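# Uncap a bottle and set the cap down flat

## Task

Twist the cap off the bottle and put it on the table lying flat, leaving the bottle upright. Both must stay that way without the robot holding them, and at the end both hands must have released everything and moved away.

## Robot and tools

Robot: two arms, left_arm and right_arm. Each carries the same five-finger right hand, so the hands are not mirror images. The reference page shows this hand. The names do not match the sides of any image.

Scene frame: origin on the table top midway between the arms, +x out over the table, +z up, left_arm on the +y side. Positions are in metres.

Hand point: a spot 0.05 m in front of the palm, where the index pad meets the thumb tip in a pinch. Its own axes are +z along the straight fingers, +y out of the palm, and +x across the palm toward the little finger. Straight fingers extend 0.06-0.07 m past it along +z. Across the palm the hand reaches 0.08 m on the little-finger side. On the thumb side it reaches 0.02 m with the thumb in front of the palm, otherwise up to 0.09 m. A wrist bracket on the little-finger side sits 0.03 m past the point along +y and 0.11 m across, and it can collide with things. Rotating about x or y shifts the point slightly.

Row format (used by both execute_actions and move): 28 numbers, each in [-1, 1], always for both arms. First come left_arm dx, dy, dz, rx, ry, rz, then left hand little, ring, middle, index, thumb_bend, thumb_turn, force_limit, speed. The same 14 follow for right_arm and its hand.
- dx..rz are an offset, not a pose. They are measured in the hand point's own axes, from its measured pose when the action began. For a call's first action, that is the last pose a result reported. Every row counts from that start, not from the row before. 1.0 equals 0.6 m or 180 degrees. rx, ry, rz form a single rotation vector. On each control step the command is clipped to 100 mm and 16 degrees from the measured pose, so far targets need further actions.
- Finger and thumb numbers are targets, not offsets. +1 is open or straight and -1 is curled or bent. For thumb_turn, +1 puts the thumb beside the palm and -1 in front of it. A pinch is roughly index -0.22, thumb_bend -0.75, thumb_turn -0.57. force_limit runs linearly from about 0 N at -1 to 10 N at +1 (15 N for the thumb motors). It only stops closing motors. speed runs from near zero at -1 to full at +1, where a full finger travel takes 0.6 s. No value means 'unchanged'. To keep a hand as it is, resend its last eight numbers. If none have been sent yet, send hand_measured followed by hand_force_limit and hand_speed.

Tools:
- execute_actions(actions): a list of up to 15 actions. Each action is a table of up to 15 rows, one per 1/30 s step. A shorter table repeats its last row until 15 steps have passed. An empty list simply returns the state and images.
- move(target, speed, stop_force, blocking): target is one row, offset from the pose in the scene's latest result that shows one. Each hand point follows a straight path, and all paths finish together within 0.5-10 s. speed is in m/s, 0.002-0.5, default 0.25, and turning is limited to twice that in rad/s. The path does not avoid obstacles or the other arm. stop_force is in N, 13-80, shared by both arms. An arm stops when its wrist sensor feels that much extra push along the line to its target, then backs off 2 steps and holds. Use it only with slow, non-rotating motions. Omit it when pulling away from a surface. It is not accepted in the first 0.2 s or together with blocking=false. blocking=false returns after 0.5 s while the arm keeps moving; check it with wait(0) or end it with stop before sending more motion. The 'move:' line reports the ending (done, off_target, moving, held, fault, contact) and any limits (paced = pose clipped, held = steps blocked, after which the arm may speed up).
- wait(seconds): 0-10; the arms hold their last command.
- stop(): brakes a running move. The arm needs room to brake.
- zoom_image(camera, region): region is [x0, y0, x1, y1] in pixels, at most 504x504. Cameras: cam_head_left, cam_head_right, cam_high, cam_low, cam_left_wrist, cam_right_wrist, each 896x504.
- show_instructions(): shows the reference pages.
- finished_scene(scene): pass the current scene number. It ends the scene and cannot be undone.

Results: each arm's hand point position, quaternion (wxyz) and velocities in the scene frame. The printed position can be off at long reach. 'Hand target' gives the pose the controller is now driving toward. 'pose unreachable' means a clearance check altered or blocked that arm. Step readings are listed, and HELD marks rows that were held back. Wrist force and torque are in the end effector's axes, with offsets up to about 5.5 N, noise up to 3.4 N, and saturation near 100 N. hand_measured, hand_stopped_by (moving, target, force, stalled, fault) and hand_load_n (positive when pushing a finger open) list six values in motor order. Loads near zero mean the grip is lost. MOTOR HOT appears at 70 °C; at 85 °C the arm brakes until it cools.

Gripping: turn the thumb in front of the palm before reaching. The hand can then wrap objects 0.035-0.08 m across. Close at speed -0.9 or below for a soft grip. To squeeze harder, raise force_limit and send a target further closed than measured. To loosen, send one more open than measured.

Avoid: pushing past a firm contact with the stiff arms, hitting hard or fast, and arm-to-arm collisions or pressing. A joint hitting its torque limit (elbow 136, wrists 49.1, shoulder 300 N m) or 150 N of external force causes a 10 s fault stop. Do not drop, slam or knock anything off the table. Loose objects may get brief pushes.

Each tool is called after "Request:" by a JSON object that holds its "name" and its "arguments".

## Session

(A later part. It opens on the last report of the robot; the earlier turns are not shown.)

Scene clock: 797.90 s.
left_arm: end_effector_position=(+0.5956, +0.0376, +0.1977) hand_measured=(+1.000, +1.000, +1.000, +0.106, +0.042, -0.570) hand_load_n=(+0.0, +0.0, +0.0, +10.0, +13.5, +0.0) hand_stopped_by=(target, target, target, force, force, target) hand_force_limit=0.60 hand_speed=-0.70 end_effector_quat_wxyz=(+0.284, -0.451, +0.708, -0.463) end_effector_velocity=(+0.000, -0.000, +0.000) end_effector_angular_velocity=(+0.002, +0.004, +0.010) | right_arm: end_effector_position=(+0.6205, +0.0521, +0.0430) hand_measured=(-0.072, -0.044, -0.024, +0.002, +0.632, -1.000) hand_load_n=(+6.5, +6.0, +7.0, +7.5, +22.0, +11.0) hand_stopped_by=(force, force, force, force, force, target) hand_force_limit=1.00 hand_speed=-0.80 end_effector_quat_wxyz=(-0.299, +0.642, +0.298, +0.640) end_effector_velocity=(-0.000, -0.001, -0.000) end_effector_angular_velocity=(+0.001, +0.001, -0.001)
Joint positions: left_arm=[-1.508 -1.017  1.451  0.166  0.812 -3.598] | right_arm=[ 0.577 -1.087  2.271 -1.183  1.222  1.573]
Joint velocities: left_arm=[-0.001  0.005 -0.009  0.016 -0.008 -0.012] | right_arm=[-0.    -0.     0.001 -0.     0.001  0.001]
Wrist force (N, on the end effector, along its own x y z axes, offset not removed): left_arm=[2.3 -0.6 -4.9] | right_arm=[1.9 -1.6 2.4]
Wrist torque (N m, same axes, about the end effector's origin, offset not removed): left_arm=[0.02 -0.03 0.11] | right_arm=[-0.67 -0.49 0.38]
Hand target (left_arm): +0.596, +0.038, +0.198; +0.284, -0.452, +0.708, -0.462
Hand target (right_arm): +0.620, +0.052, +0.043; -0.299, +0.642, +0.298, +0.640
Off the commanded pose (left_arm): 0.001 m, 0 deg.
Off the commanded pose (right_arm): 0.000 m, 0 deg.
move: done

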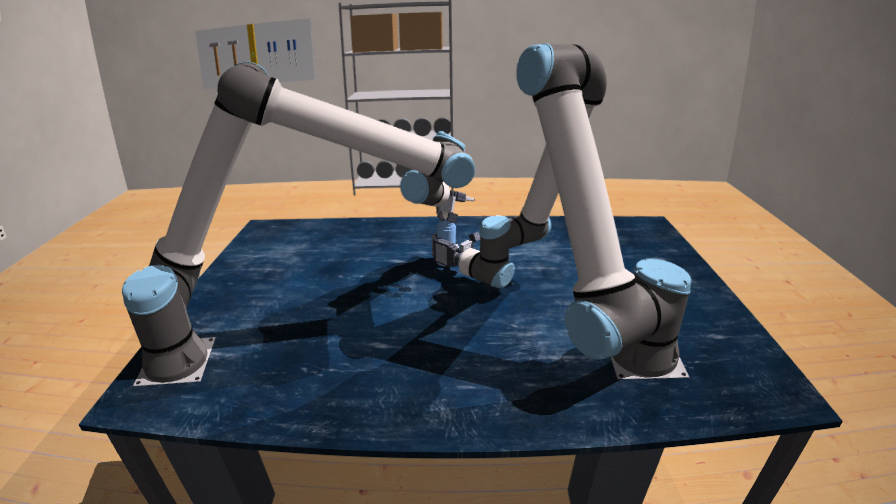

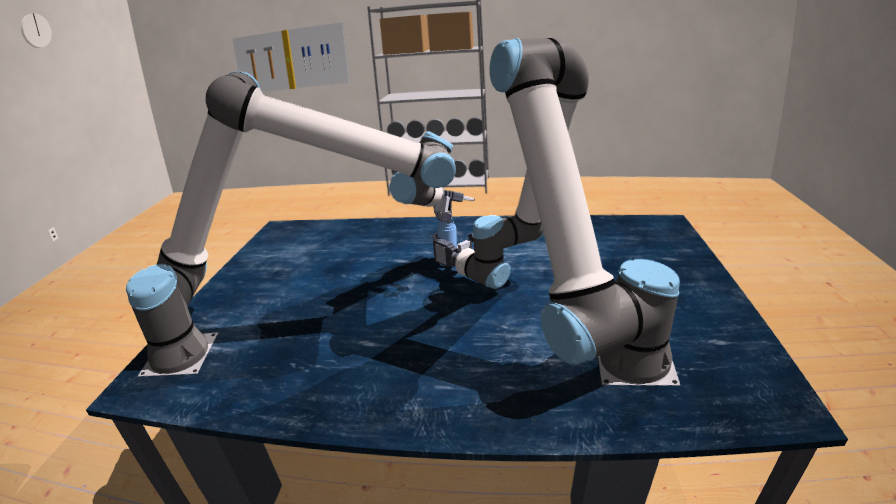

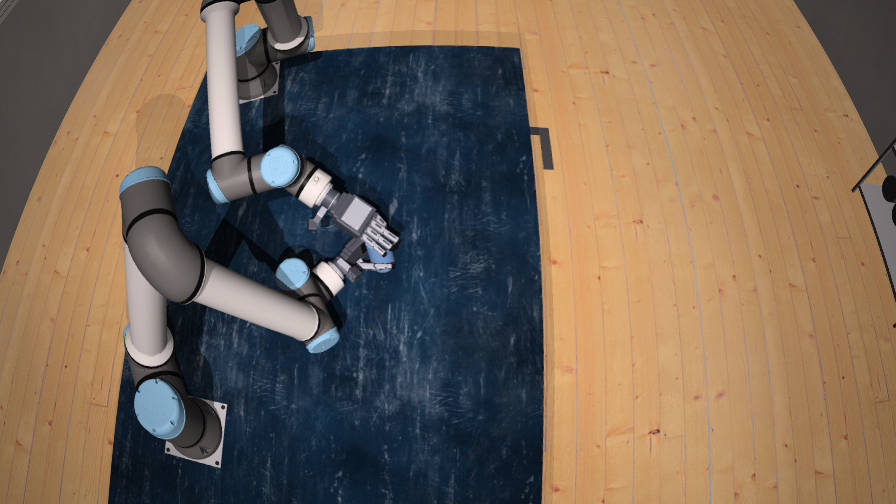

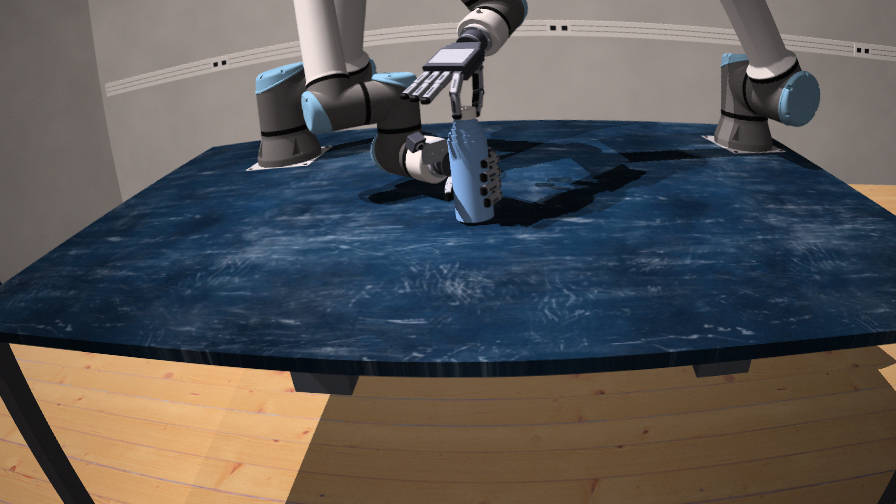

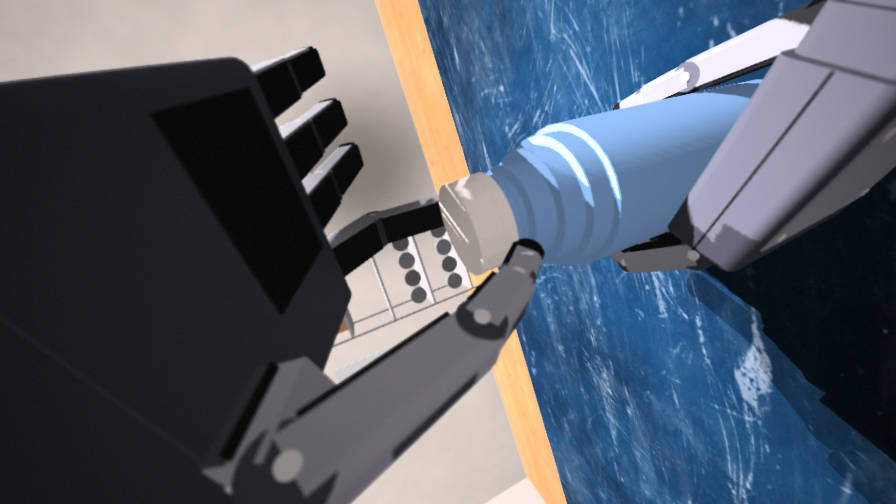

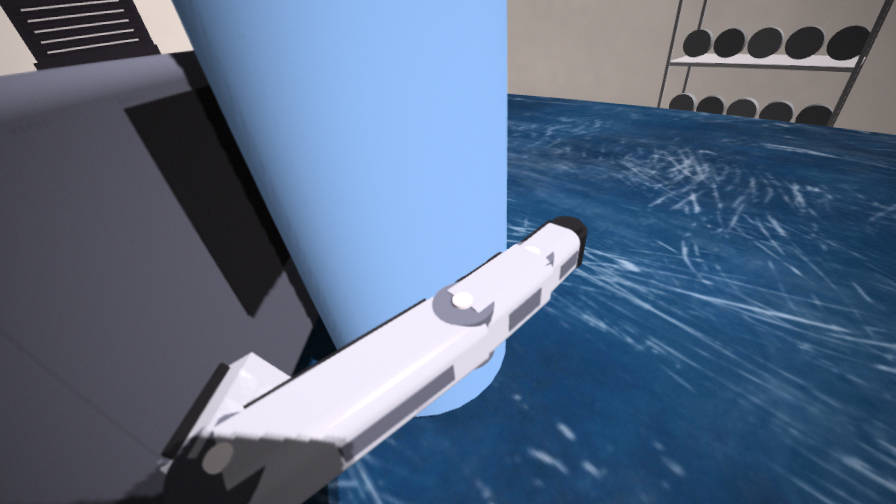

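Request:
{"name": "execute_actions", "arguments": {"actions": []}}

Scene clock: 818.03 s.
left_arm: end_effector_position=(+0.5957, +0.0376, +0.1976) hand_measured=(+1.000, +1.000, +1.000, +0.106, +0.042, -0.570) hand_load_n=(+0.0, +0.0, +0.0, +9.5, +13.5, +0.0) hand_stopped_by=(target, target, target, force, force, target) hand_force_limit=0.60 hand_speed=-0.70 end_effector_quat_wxyz=(+0.284, -0.452, +0.708, -0.462) end_effector_velocity=(-0.000, +0.000, +0.001) end_effector_angular_velocity=(-0.000, +0.000, +0.000) | right_arm: end_effector_position=(+0.6205, +0.0521, +0.0430) hand_measured=(-0.072, -0.044, -0.024, +0.002, +0.632, -1.000) hand_load_n=(+6.5, +6.0, +7.0, +7.5, +22.0, +11.0) hand_stopped_by=(force, force, force, force, force, target) hand_force_limit=1.00 hand_speed=-0.80 end_effector_quat_wxyz=(-0.299, +0.642, +0.298, +0.640) end_effector_velocity=(-0.001, -0.000, -0.001) end_effector_angular_velocity=(-0.001, +0.002, +0.000)
Joint positions: left_arm=[-1.508 -1.017  1.45   0.168  0.811 -3.6  ] | right_arm=[ 0.577 -1.087  2.271 -1.183  1.222  1.573]
Joint velocities: left_arm=[-0.    -0.001  0.     0.001 -0.    -0.001] | right_arm=[ 0.     0.001  0.001  0.    -0.    -0.   ]
Wrist force (N, on the end effector, along its own x y z axes, offset not removed): left_arm=[0.2 -0.2 -0.5] | right_arm=[-2.7 2.2 -1.4]
Wrist torque (N m, same axes, about the end effector's origin, offset not removed): left_arm=[-0.21 0.01 -0.04] | right_arm=[0.29 0.17 0.18]
Hand target (left_arm): +0.596, +0.038, +0.198; +0.284, -0.452, +0.708, -0.462
Hand target (right_arm): +0.620, +0.052, +0.043; -0.299, +0.642, +0.298, +0.640
Off the commanded pose (left_arm): 0.000 m, 0 deg.
Off the commanded pose (right_arm): 0.000 m, 0 deg.

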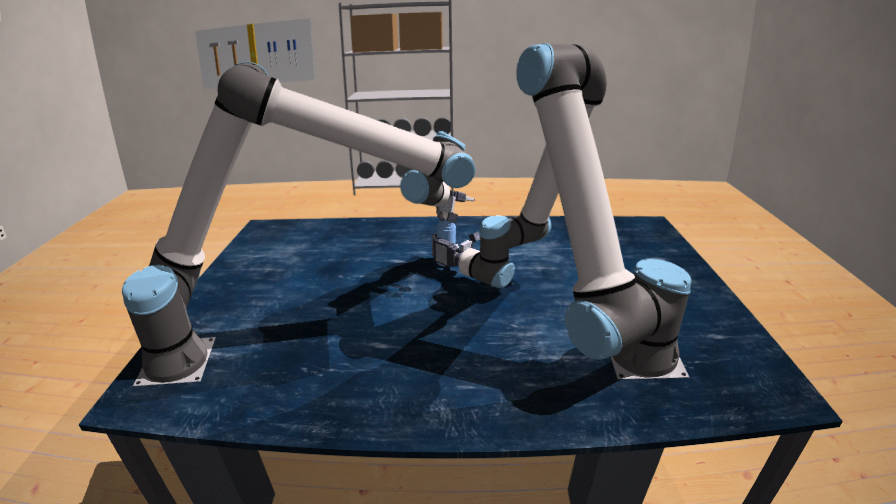

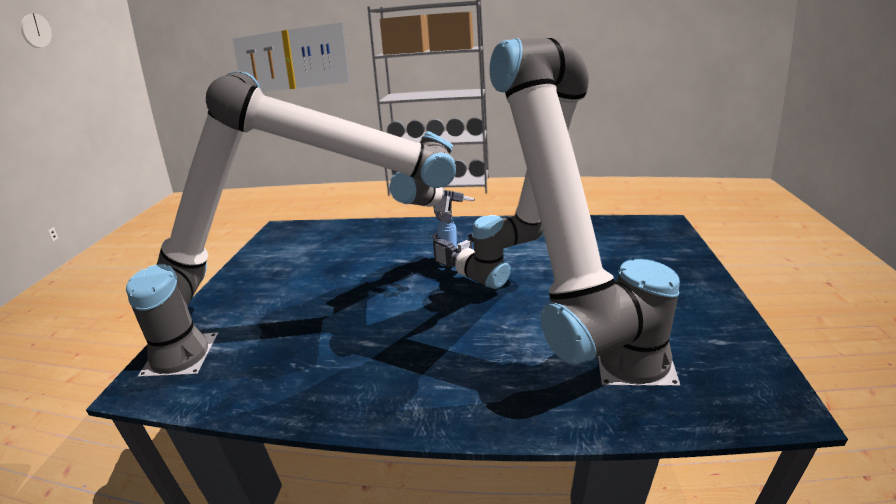

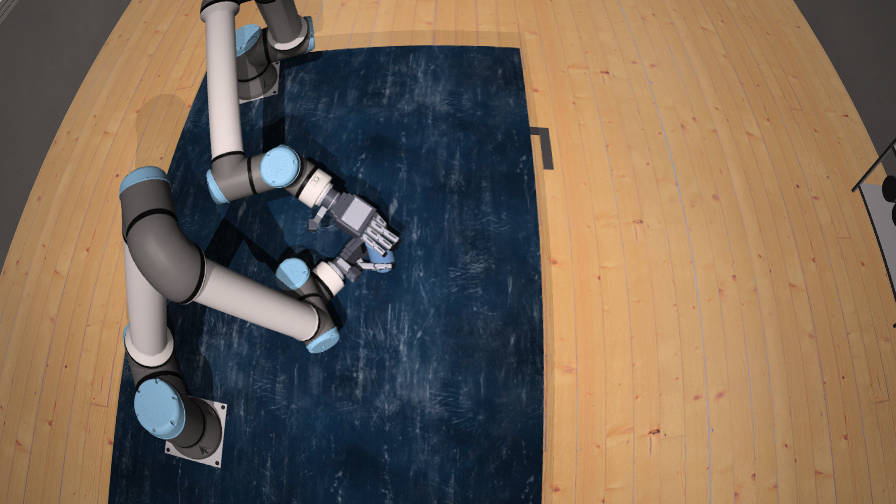

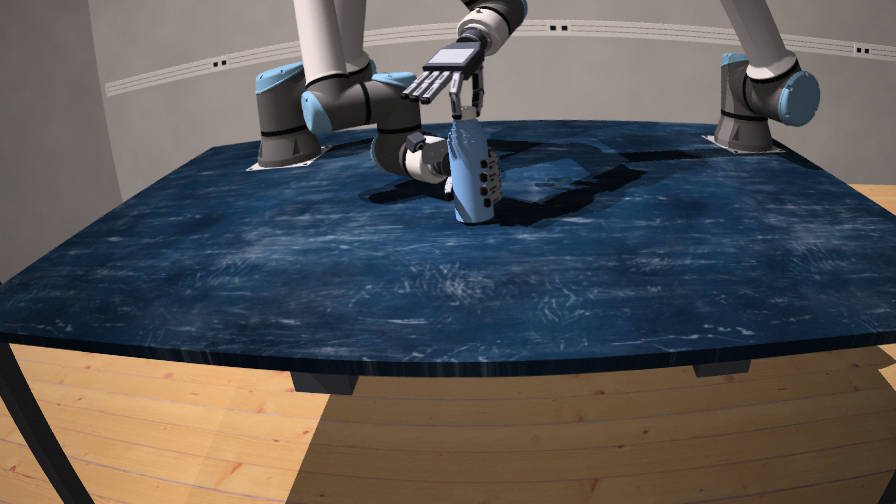

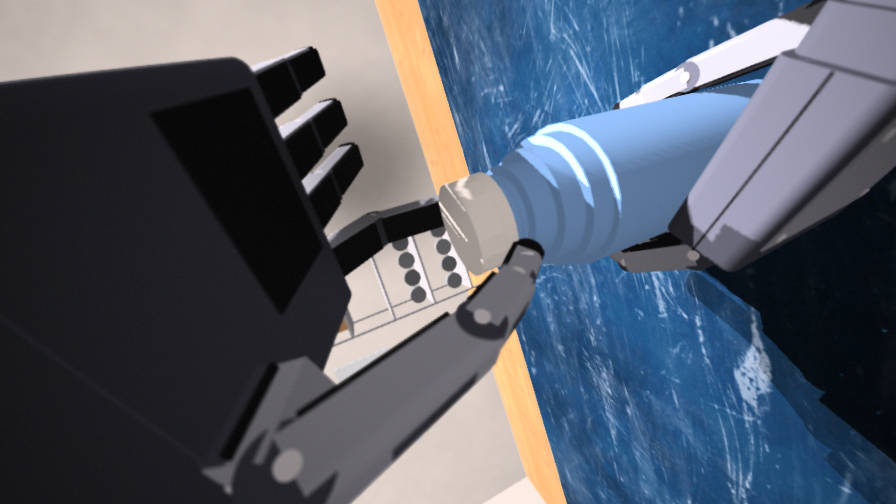

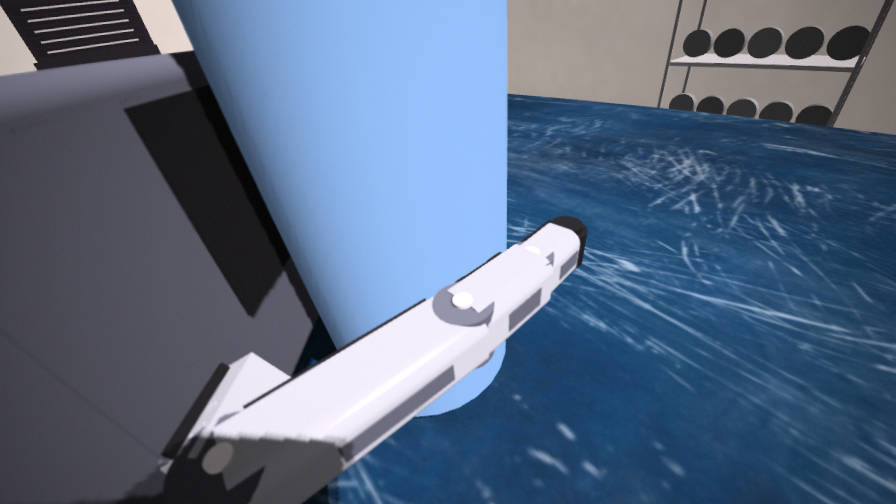

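Request:
{"name": "execute_actions", "arguments": {"actions": [[[0,0,0,0,0,0,1,1,1,0.3,0.4,-0.57,0.6,0.5,0,0,0,0,0,0,-1,-1,-1,-1,0.0,-1,1,-0.8]]]}}

Request:
{"name": "move", "arguments": {"target": [-0.0046,-0.0026,0.0004,0,0.4278,0.1998,1,1,1,0.3,0.4,-0.57,0.6,0.5,0,0,0,0,0,0,-1,-1,-1,-1,0.0,-1,1,-0.8], "speed": 0.4}}

Request:
{"name": "move", "arguments": {"target": [0,0,0,0,0,0,1,1,1,-0.5,-0.5,-0.57,0.6,-0.7,0,0,0,0,0,0,-1,-1,-1,-1,0.0,-1,1,-0.8]}}

Scene clock: 826.47 s.
left_arm: end_effector_position=(+0.5957, +0.0376, +0.1976) hand_measured=(+1.000, +1.000, +1.000, +0.300, +0.400, -0.570) hand_load_n=(+0.0, +0.0, +0.0, +0.0, +0.0, +0.0) hand_stopped_by=(target, target, target, target, target, target) hand_force_limit=0.60 hand_speed=0.50 end_effector_quat_wxyz=(+0.284, -0.452, +0.708, -0.462) end_effector_velocity=(-0.000, -0.001, +0.001) end_effector_angular_velocity=(-0.000, +0.001, -0.002) | right_arm: end_effector_position=(+0.6205, +0.0521, +0.0430) hand_measured=(-0.072, -0.044, -0.024, +0.002, +0.632, -1.000) hand_load_n=(+6.5, +6.0, +7.0, +7.0, +22.5, +10.0) hand_stopped_by=(force, force, force, force, force, target) hand_force_limit=1.00 hand_speed=-0.80 end_effector_quat_wxyz=(-0.299, +0.642, +0.298, +0.640) end_effector_velocity=(-0.000, -0.000, -0.000) end_effector_angular_velocity=(-0.001, +0.001, +0.001)
Joint positions: left_arm=[-1.508 -1.017  1.45   0.168  0.811 -3.6  ] | right_arm=[ 0.577 -1.087  2.271 -1.183  1.222  1.573]
Joint velocities: left_arm=[-0.    -0.    -0.002  0.002  0.003  0.   ] | right_arm=[-0.     0.     0.     0.    -0.001 -0.   ]
Wrist force (N, on the end effector, along its own x y z axes, offset not removed): left_arm=[-1.9 0.5 3.3] | right_arm=[0.1 -2.9 3.8]
Wrist torque (N m, same axes, about the end effector's origin, offset not removed): left_arm=[-0.02 0.23 -0.11] | right_arm=[-0.65 0.05 -0.22]
Hand target (left_arm): +0.596, +0.038, +0.198; +0.284, -0.452, +0.708, -0.462
Hand target (right_arm): +0.620, +0.052, +0.043; -0.299, +0.642, +0.298, +0.640
Off the commanded pose (left_arm): 0.000 m, 0 deg.
Off the commanded pose (right_arm): 0.000 m, 0 deg.
Step readings (end_effector_position):
0: left_arm (+0.5957, +0.0376, +0.1976) | right_arm (+0.6205, +0.0521, +0.0430)
1: left_arm (+0.5957, +0.0376, +0.1976) | right_arm (+0.6205, +0.0521, +0.0430)
2: left_arm (+0.5957, +0.0376, +0.1976) | right_arm (+0.6205, +0.0521, +0.0430)
4: left_arm (+0.5957, +0.0376, +0.1976) | right_arm (+0.6205, +0.0521, +0.0430)
8: left_arm (+0.5957, +0.0376, +0.1976) | right_arm (+0.6205, +0.0521, +0.0430)
15: end_effector_position above

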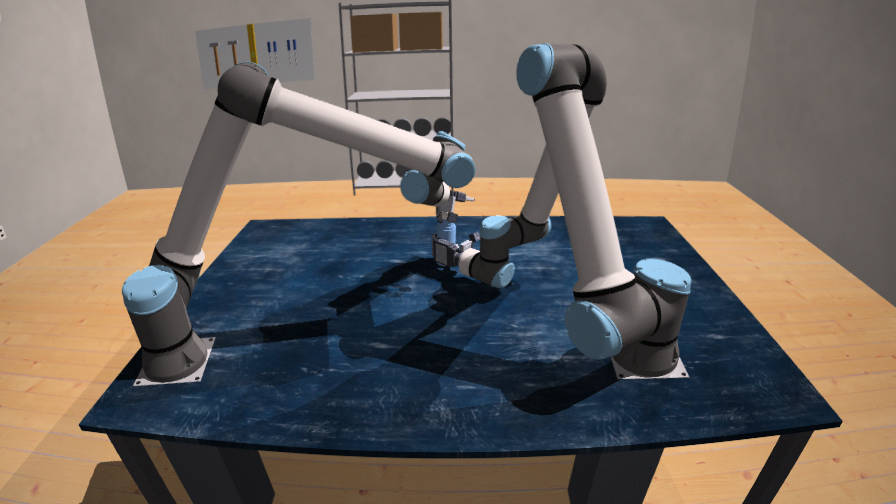

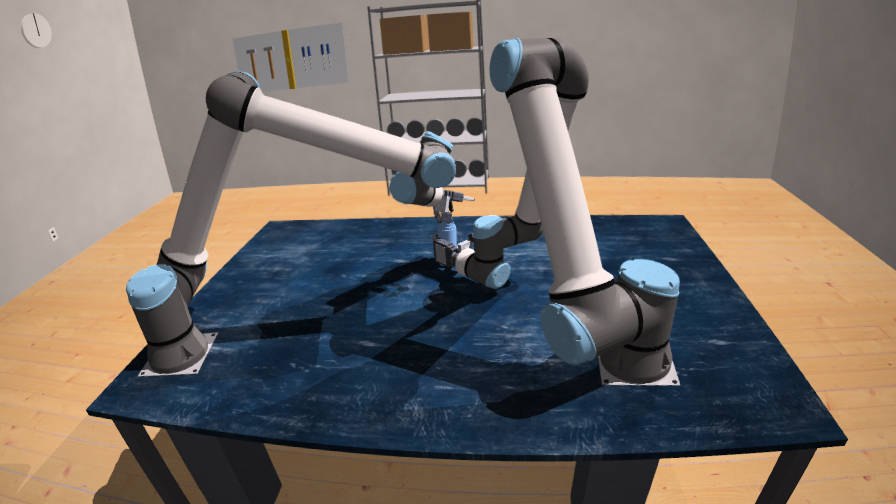

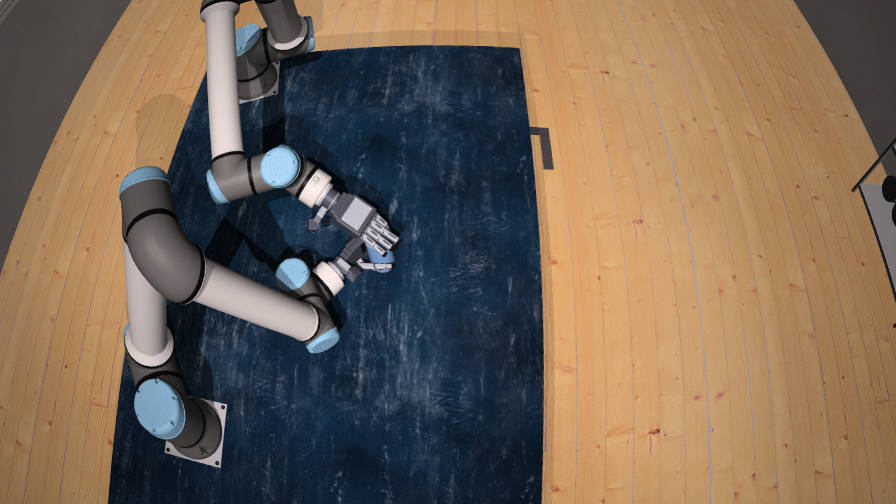

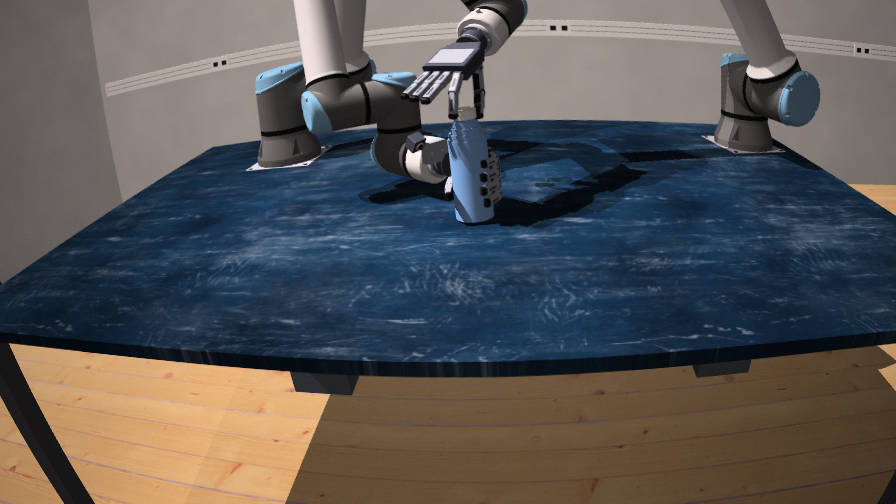

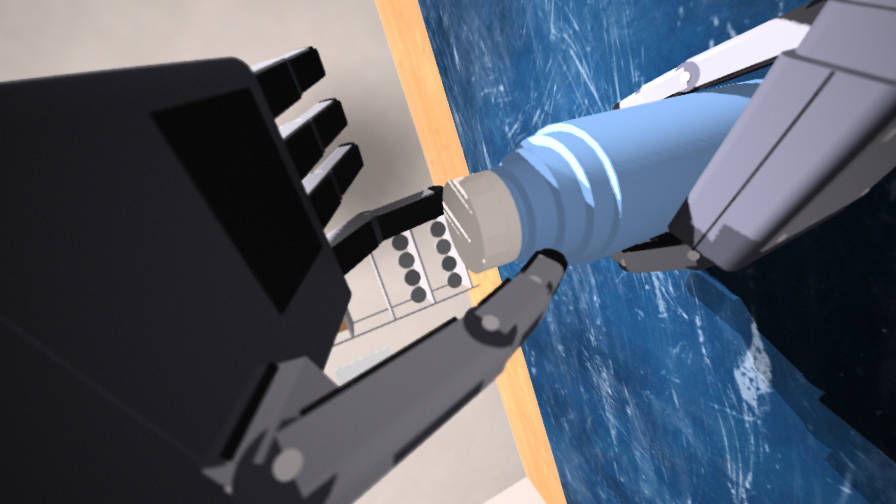

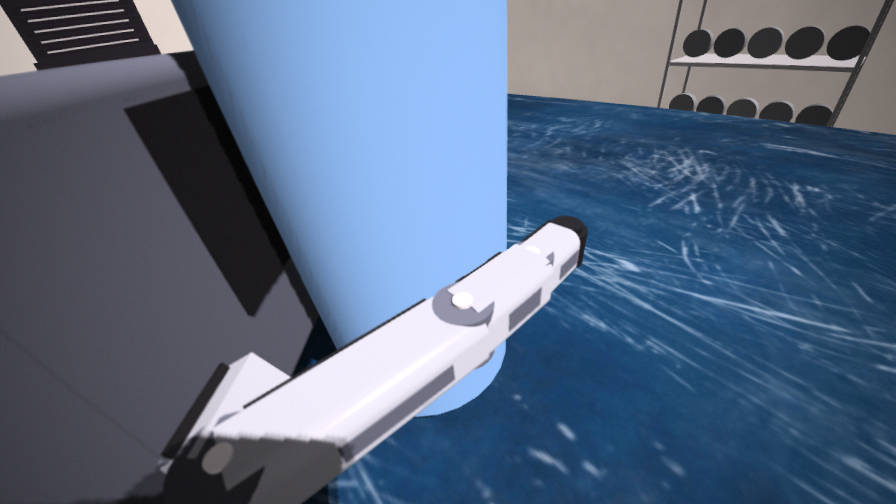

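Scene clock: 829.00 s.
left_arm: end_effector_position=(+0.5980, +0.0399, +0.1987) hand_measured=(+1.000, +1.000, +1.000, +0.300, +0.400, -0.570) hand_load_n=(+0.0, +0.0, +0.0, +0.0, +0.0, +0.0) hand_stopped_by=(target, target, target, target, target, target) hand_force_limit=0.60 hand_speed=0.50 end_effector_quat_wxyz=(-0.091, +0.152, +0.826, -0.535) end_effector_velocity=(+0.001, -0.001, -0.000) end_effector_angular_velocity=(+0.004, -0.003, -0.012) | right_arm: end_effector_position=(+0.6205, +0.0521, +0.0430) hand_measured=(-0.072, -0.044, -0.024, +0.002, +0.632, -1.000) hand_load_n=(+6.5, +6.0, +7.0, +7.0, +22.5, +10.0) hand_stopped_by=(force, force, force, force, force, target) hand_force_limit=1.00 hand_speed=-0.80 end_effector_quat_wxyz=(-0.299, +0.642, +0.298, +0.640) end_effector_velocity=(-0.000, -0.000, -0.001) end_effector_angular_velocity=(-0.000, +0.001, -0.001)
Joint positions: left_arm=[-1.131 -0.934  1.326  0.296  2.439 -2.57 ] | right_arm=[ 0.577 -1.087  2.271 -1.183  1.222  1.573]
Joint velocities: left_arm=[ 0.001  0.009 -0.014  0.021  0.007  0.018] | right_arm=[-0.     0.001 -0.     0.     0.     0.   ]
Wrist force (N, on the end effector, along its own x y z axes, offset not removed): left_arm=[2.9 2.3 0.2] | right_arm=[3.1 -6.9 1.0]
Wrist torque (N m, same axes, about the end effector's origin, offset not removed): left_arm=[0.50 -0.58 0.42] | right_arm=[-0.74 -0.44 -0.14]
Hand target (left_arm): +0.598, +0.040, +0.199; -0.092, +0.152, +0.826, -0.535
Hand target (right_arm): +0.620, +0.052, +0.043; -0.299, +0.642, +0.298, +0.640
Off the commanded pose (left_arm): 0.000 m, 0 deg.
Off the commanded pose (right_arm): 0.000 m, 0 deg.
move: done

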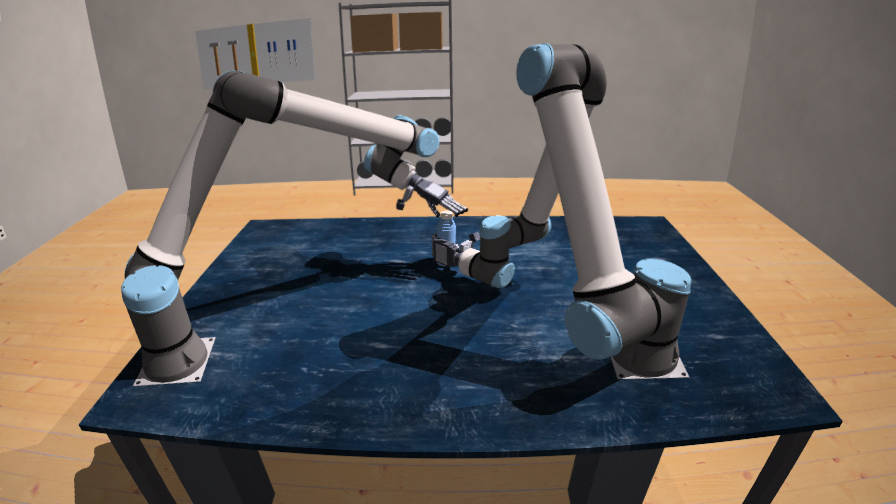

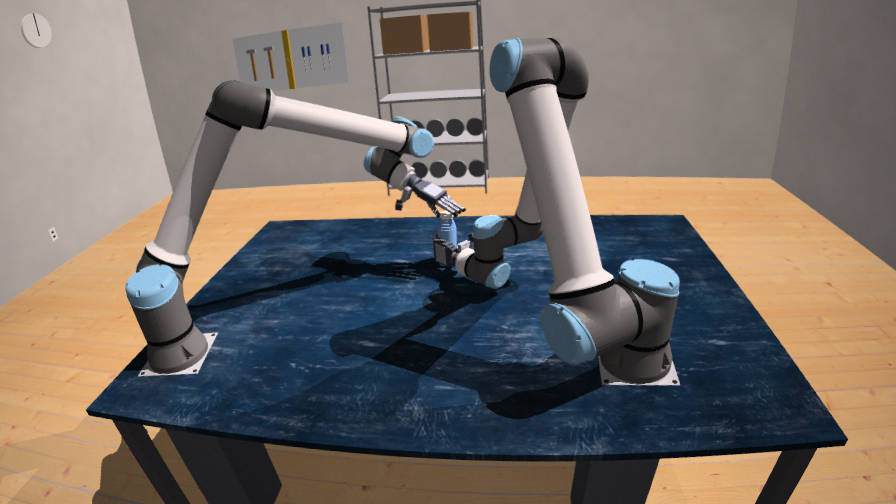

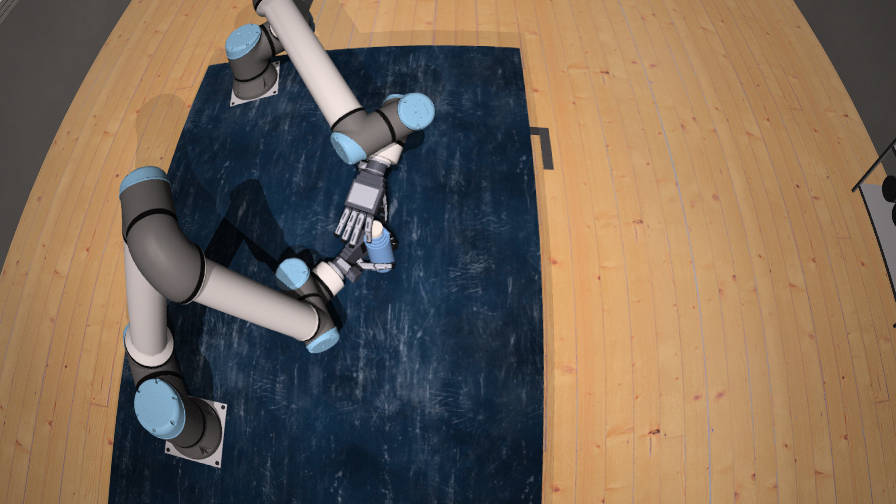

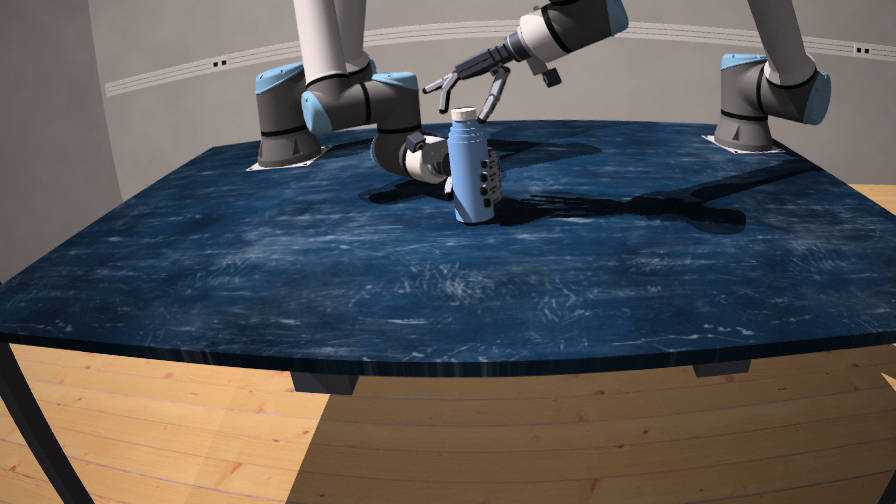

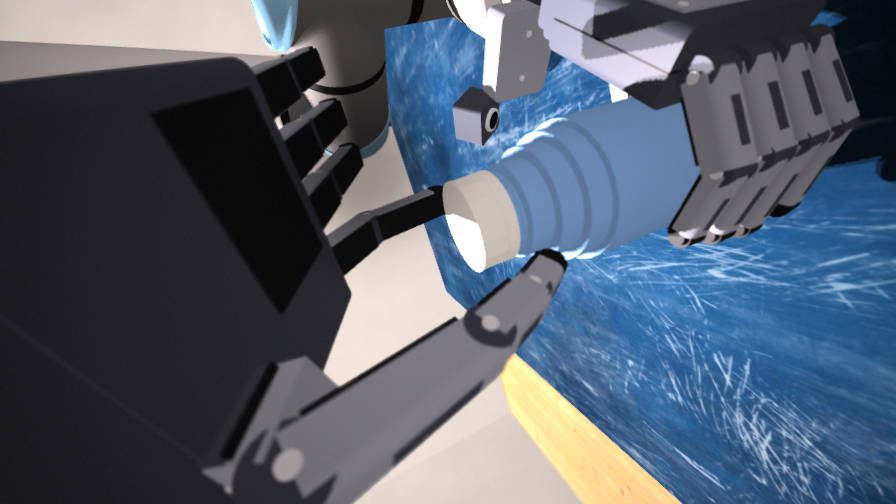

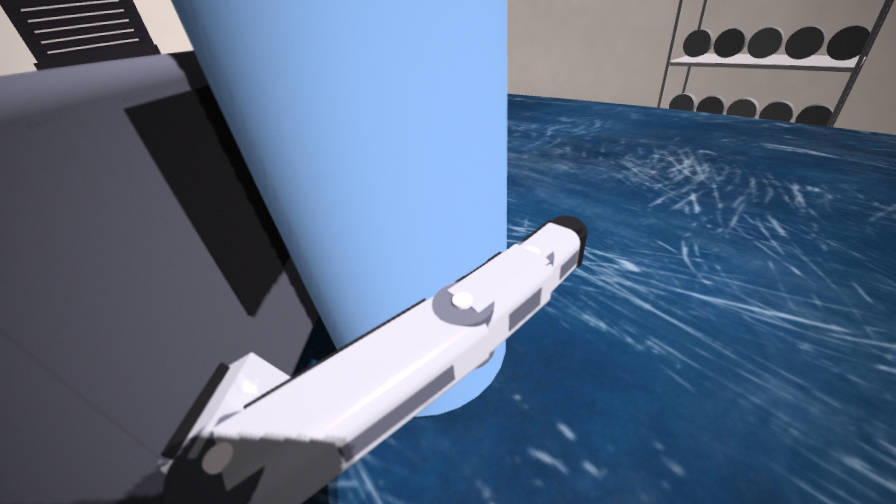

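Scene clock: 830.53 s.
left_arm: end_effector_position=(+0.5981, +0.0399, +0.1987) hand_measured=(+1.000, +1.000, +1.000, +0.106, +0.032, -0.570) hand_load_n=(+0.0, +0.0, +0.0, +15.0, +11.5, -0.5) hand_stopped_by=(target, target, target, force, force, target) hand_force_limit=0.60 hand_speed=-0.70 end_effector_quat_wxyz=(-0.091, +0.152, +0.826, -0.535) end_effector_velocity=(-0.000, -0.001, +0.001) end_effector_angular_velocity=(-0.001, +0.001, -0.001) | right_arm: end_effector_position=(+0.6205, +0.0521, +0.0430) hand_measured=(-0.072, -0.044, -0.024, +0.002, +0.632, -1.000) hand_load_n=(+9.0, +7.5, +7.0, +6.5, +22.5, +8.0) hand_stopped_by=(force, force, force, force, force, target) hand_force_limit=1.00 hand_speed=-0.80 end_effector_quat_wxyz=(-0.299, +0.642, +0.298, +0.640) end_effector_velocity=(-0.000, -0.001, +0.001) end_effector_angular_velocity=(+0.001, -0.000, -0.001)
Joint positions: left_arm=[-1.131 -0.934  1.326  0.296  2.439 -2.57 ] | right_arm=[ 0.577 -1.087  2.271 -1.183  1.222  1.573]
Joint velocities: left_arm=[-0.     0.    -0.001  0.     0.001 -0.   ] | right_arm=[-0.    -0.002  0.001 -0.     0.001  0.   ]
Wrist force (N, on the end effector, along its own x y z axes, offset not removed): left_arm=[1.3 -5.3 1.0] | right_arm=[1.7 0.2 9.2]
Wrist torque (N m, same axes, about the end effector's origin, offset not removed): left_arm=[-0.05 -0.16 0.10] | right_arm=[0.08 -0.87 -0.08]
Hand target (left_arm): +0.598, +0.040, +0.199; -0.091, +0.152, +0.826, -0.535
Hand target (right_arm): +0.620, +0.052, +0.043; -0.299, +0.642, +0.298, +0.640
Off the commanded pose (left_arm): 0.000 m, 0 deg.
Off the commanded pose (right_arm): 0.000 m, 0 deg.
move: done

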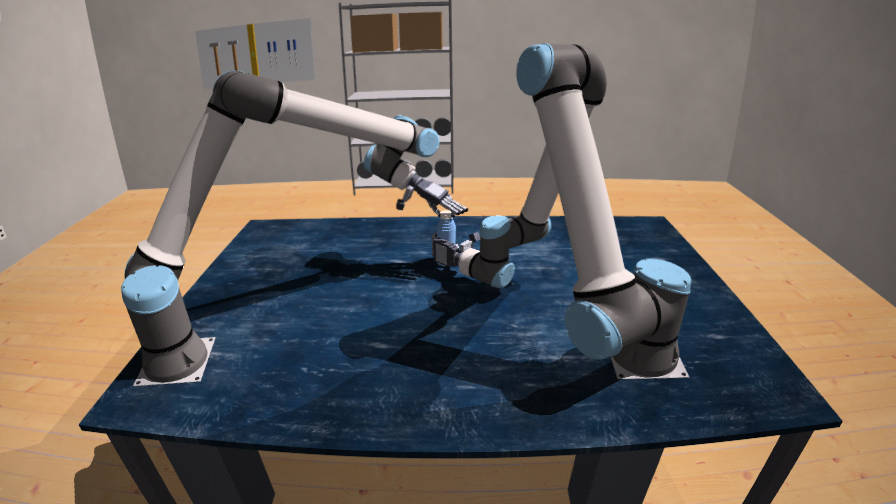

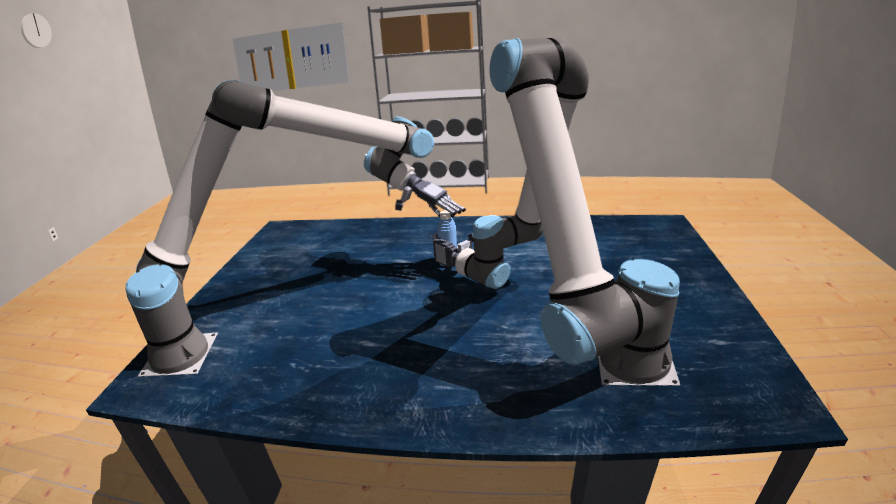

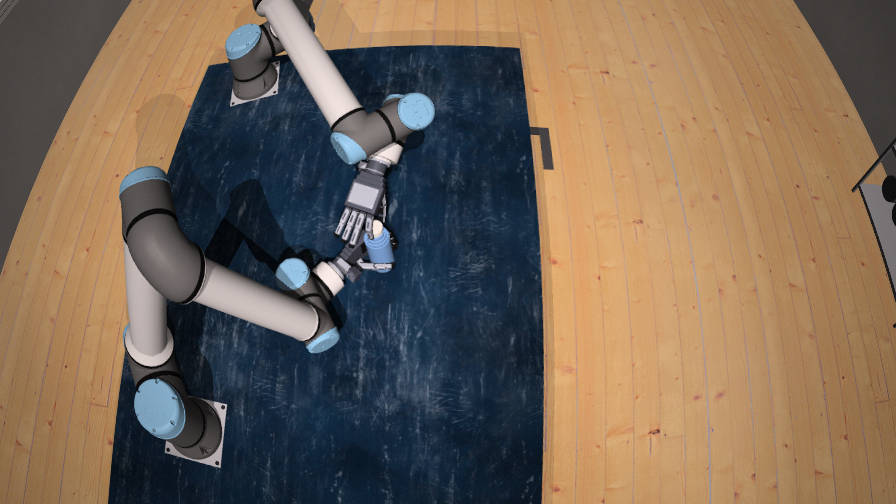

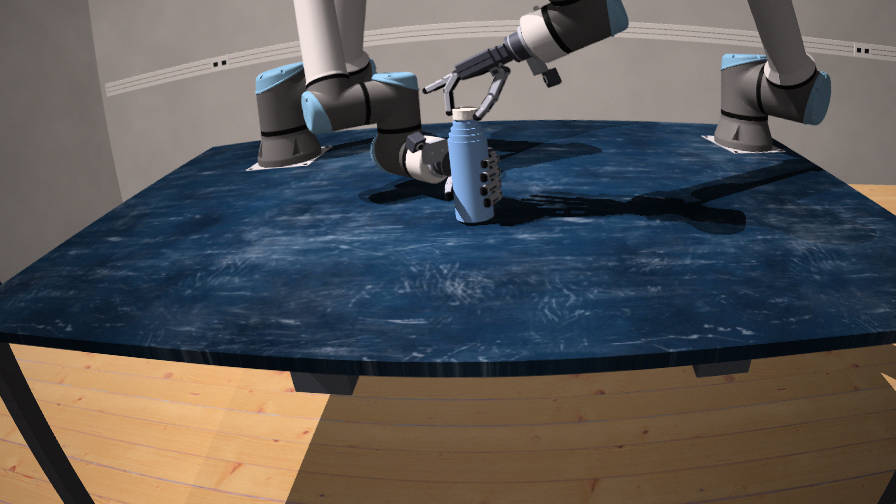

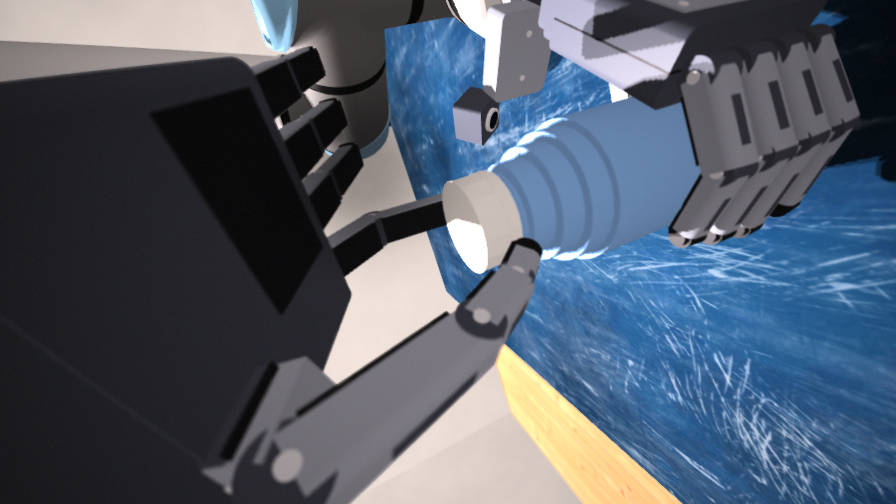

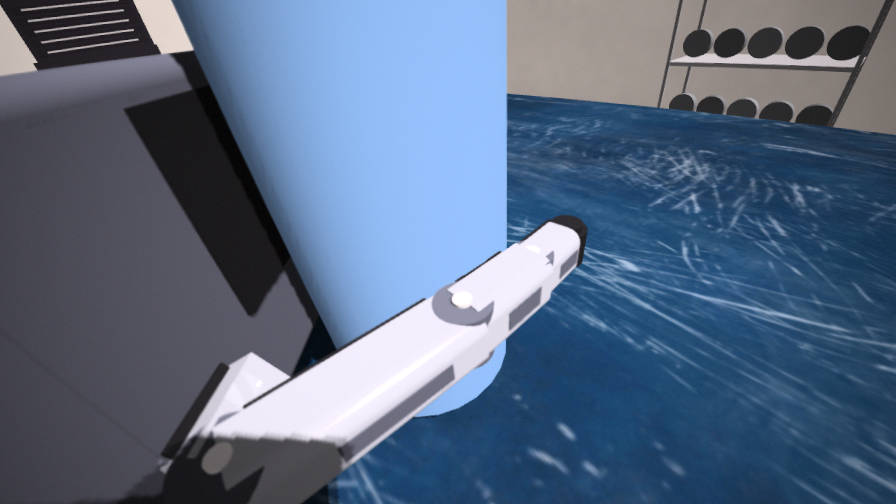

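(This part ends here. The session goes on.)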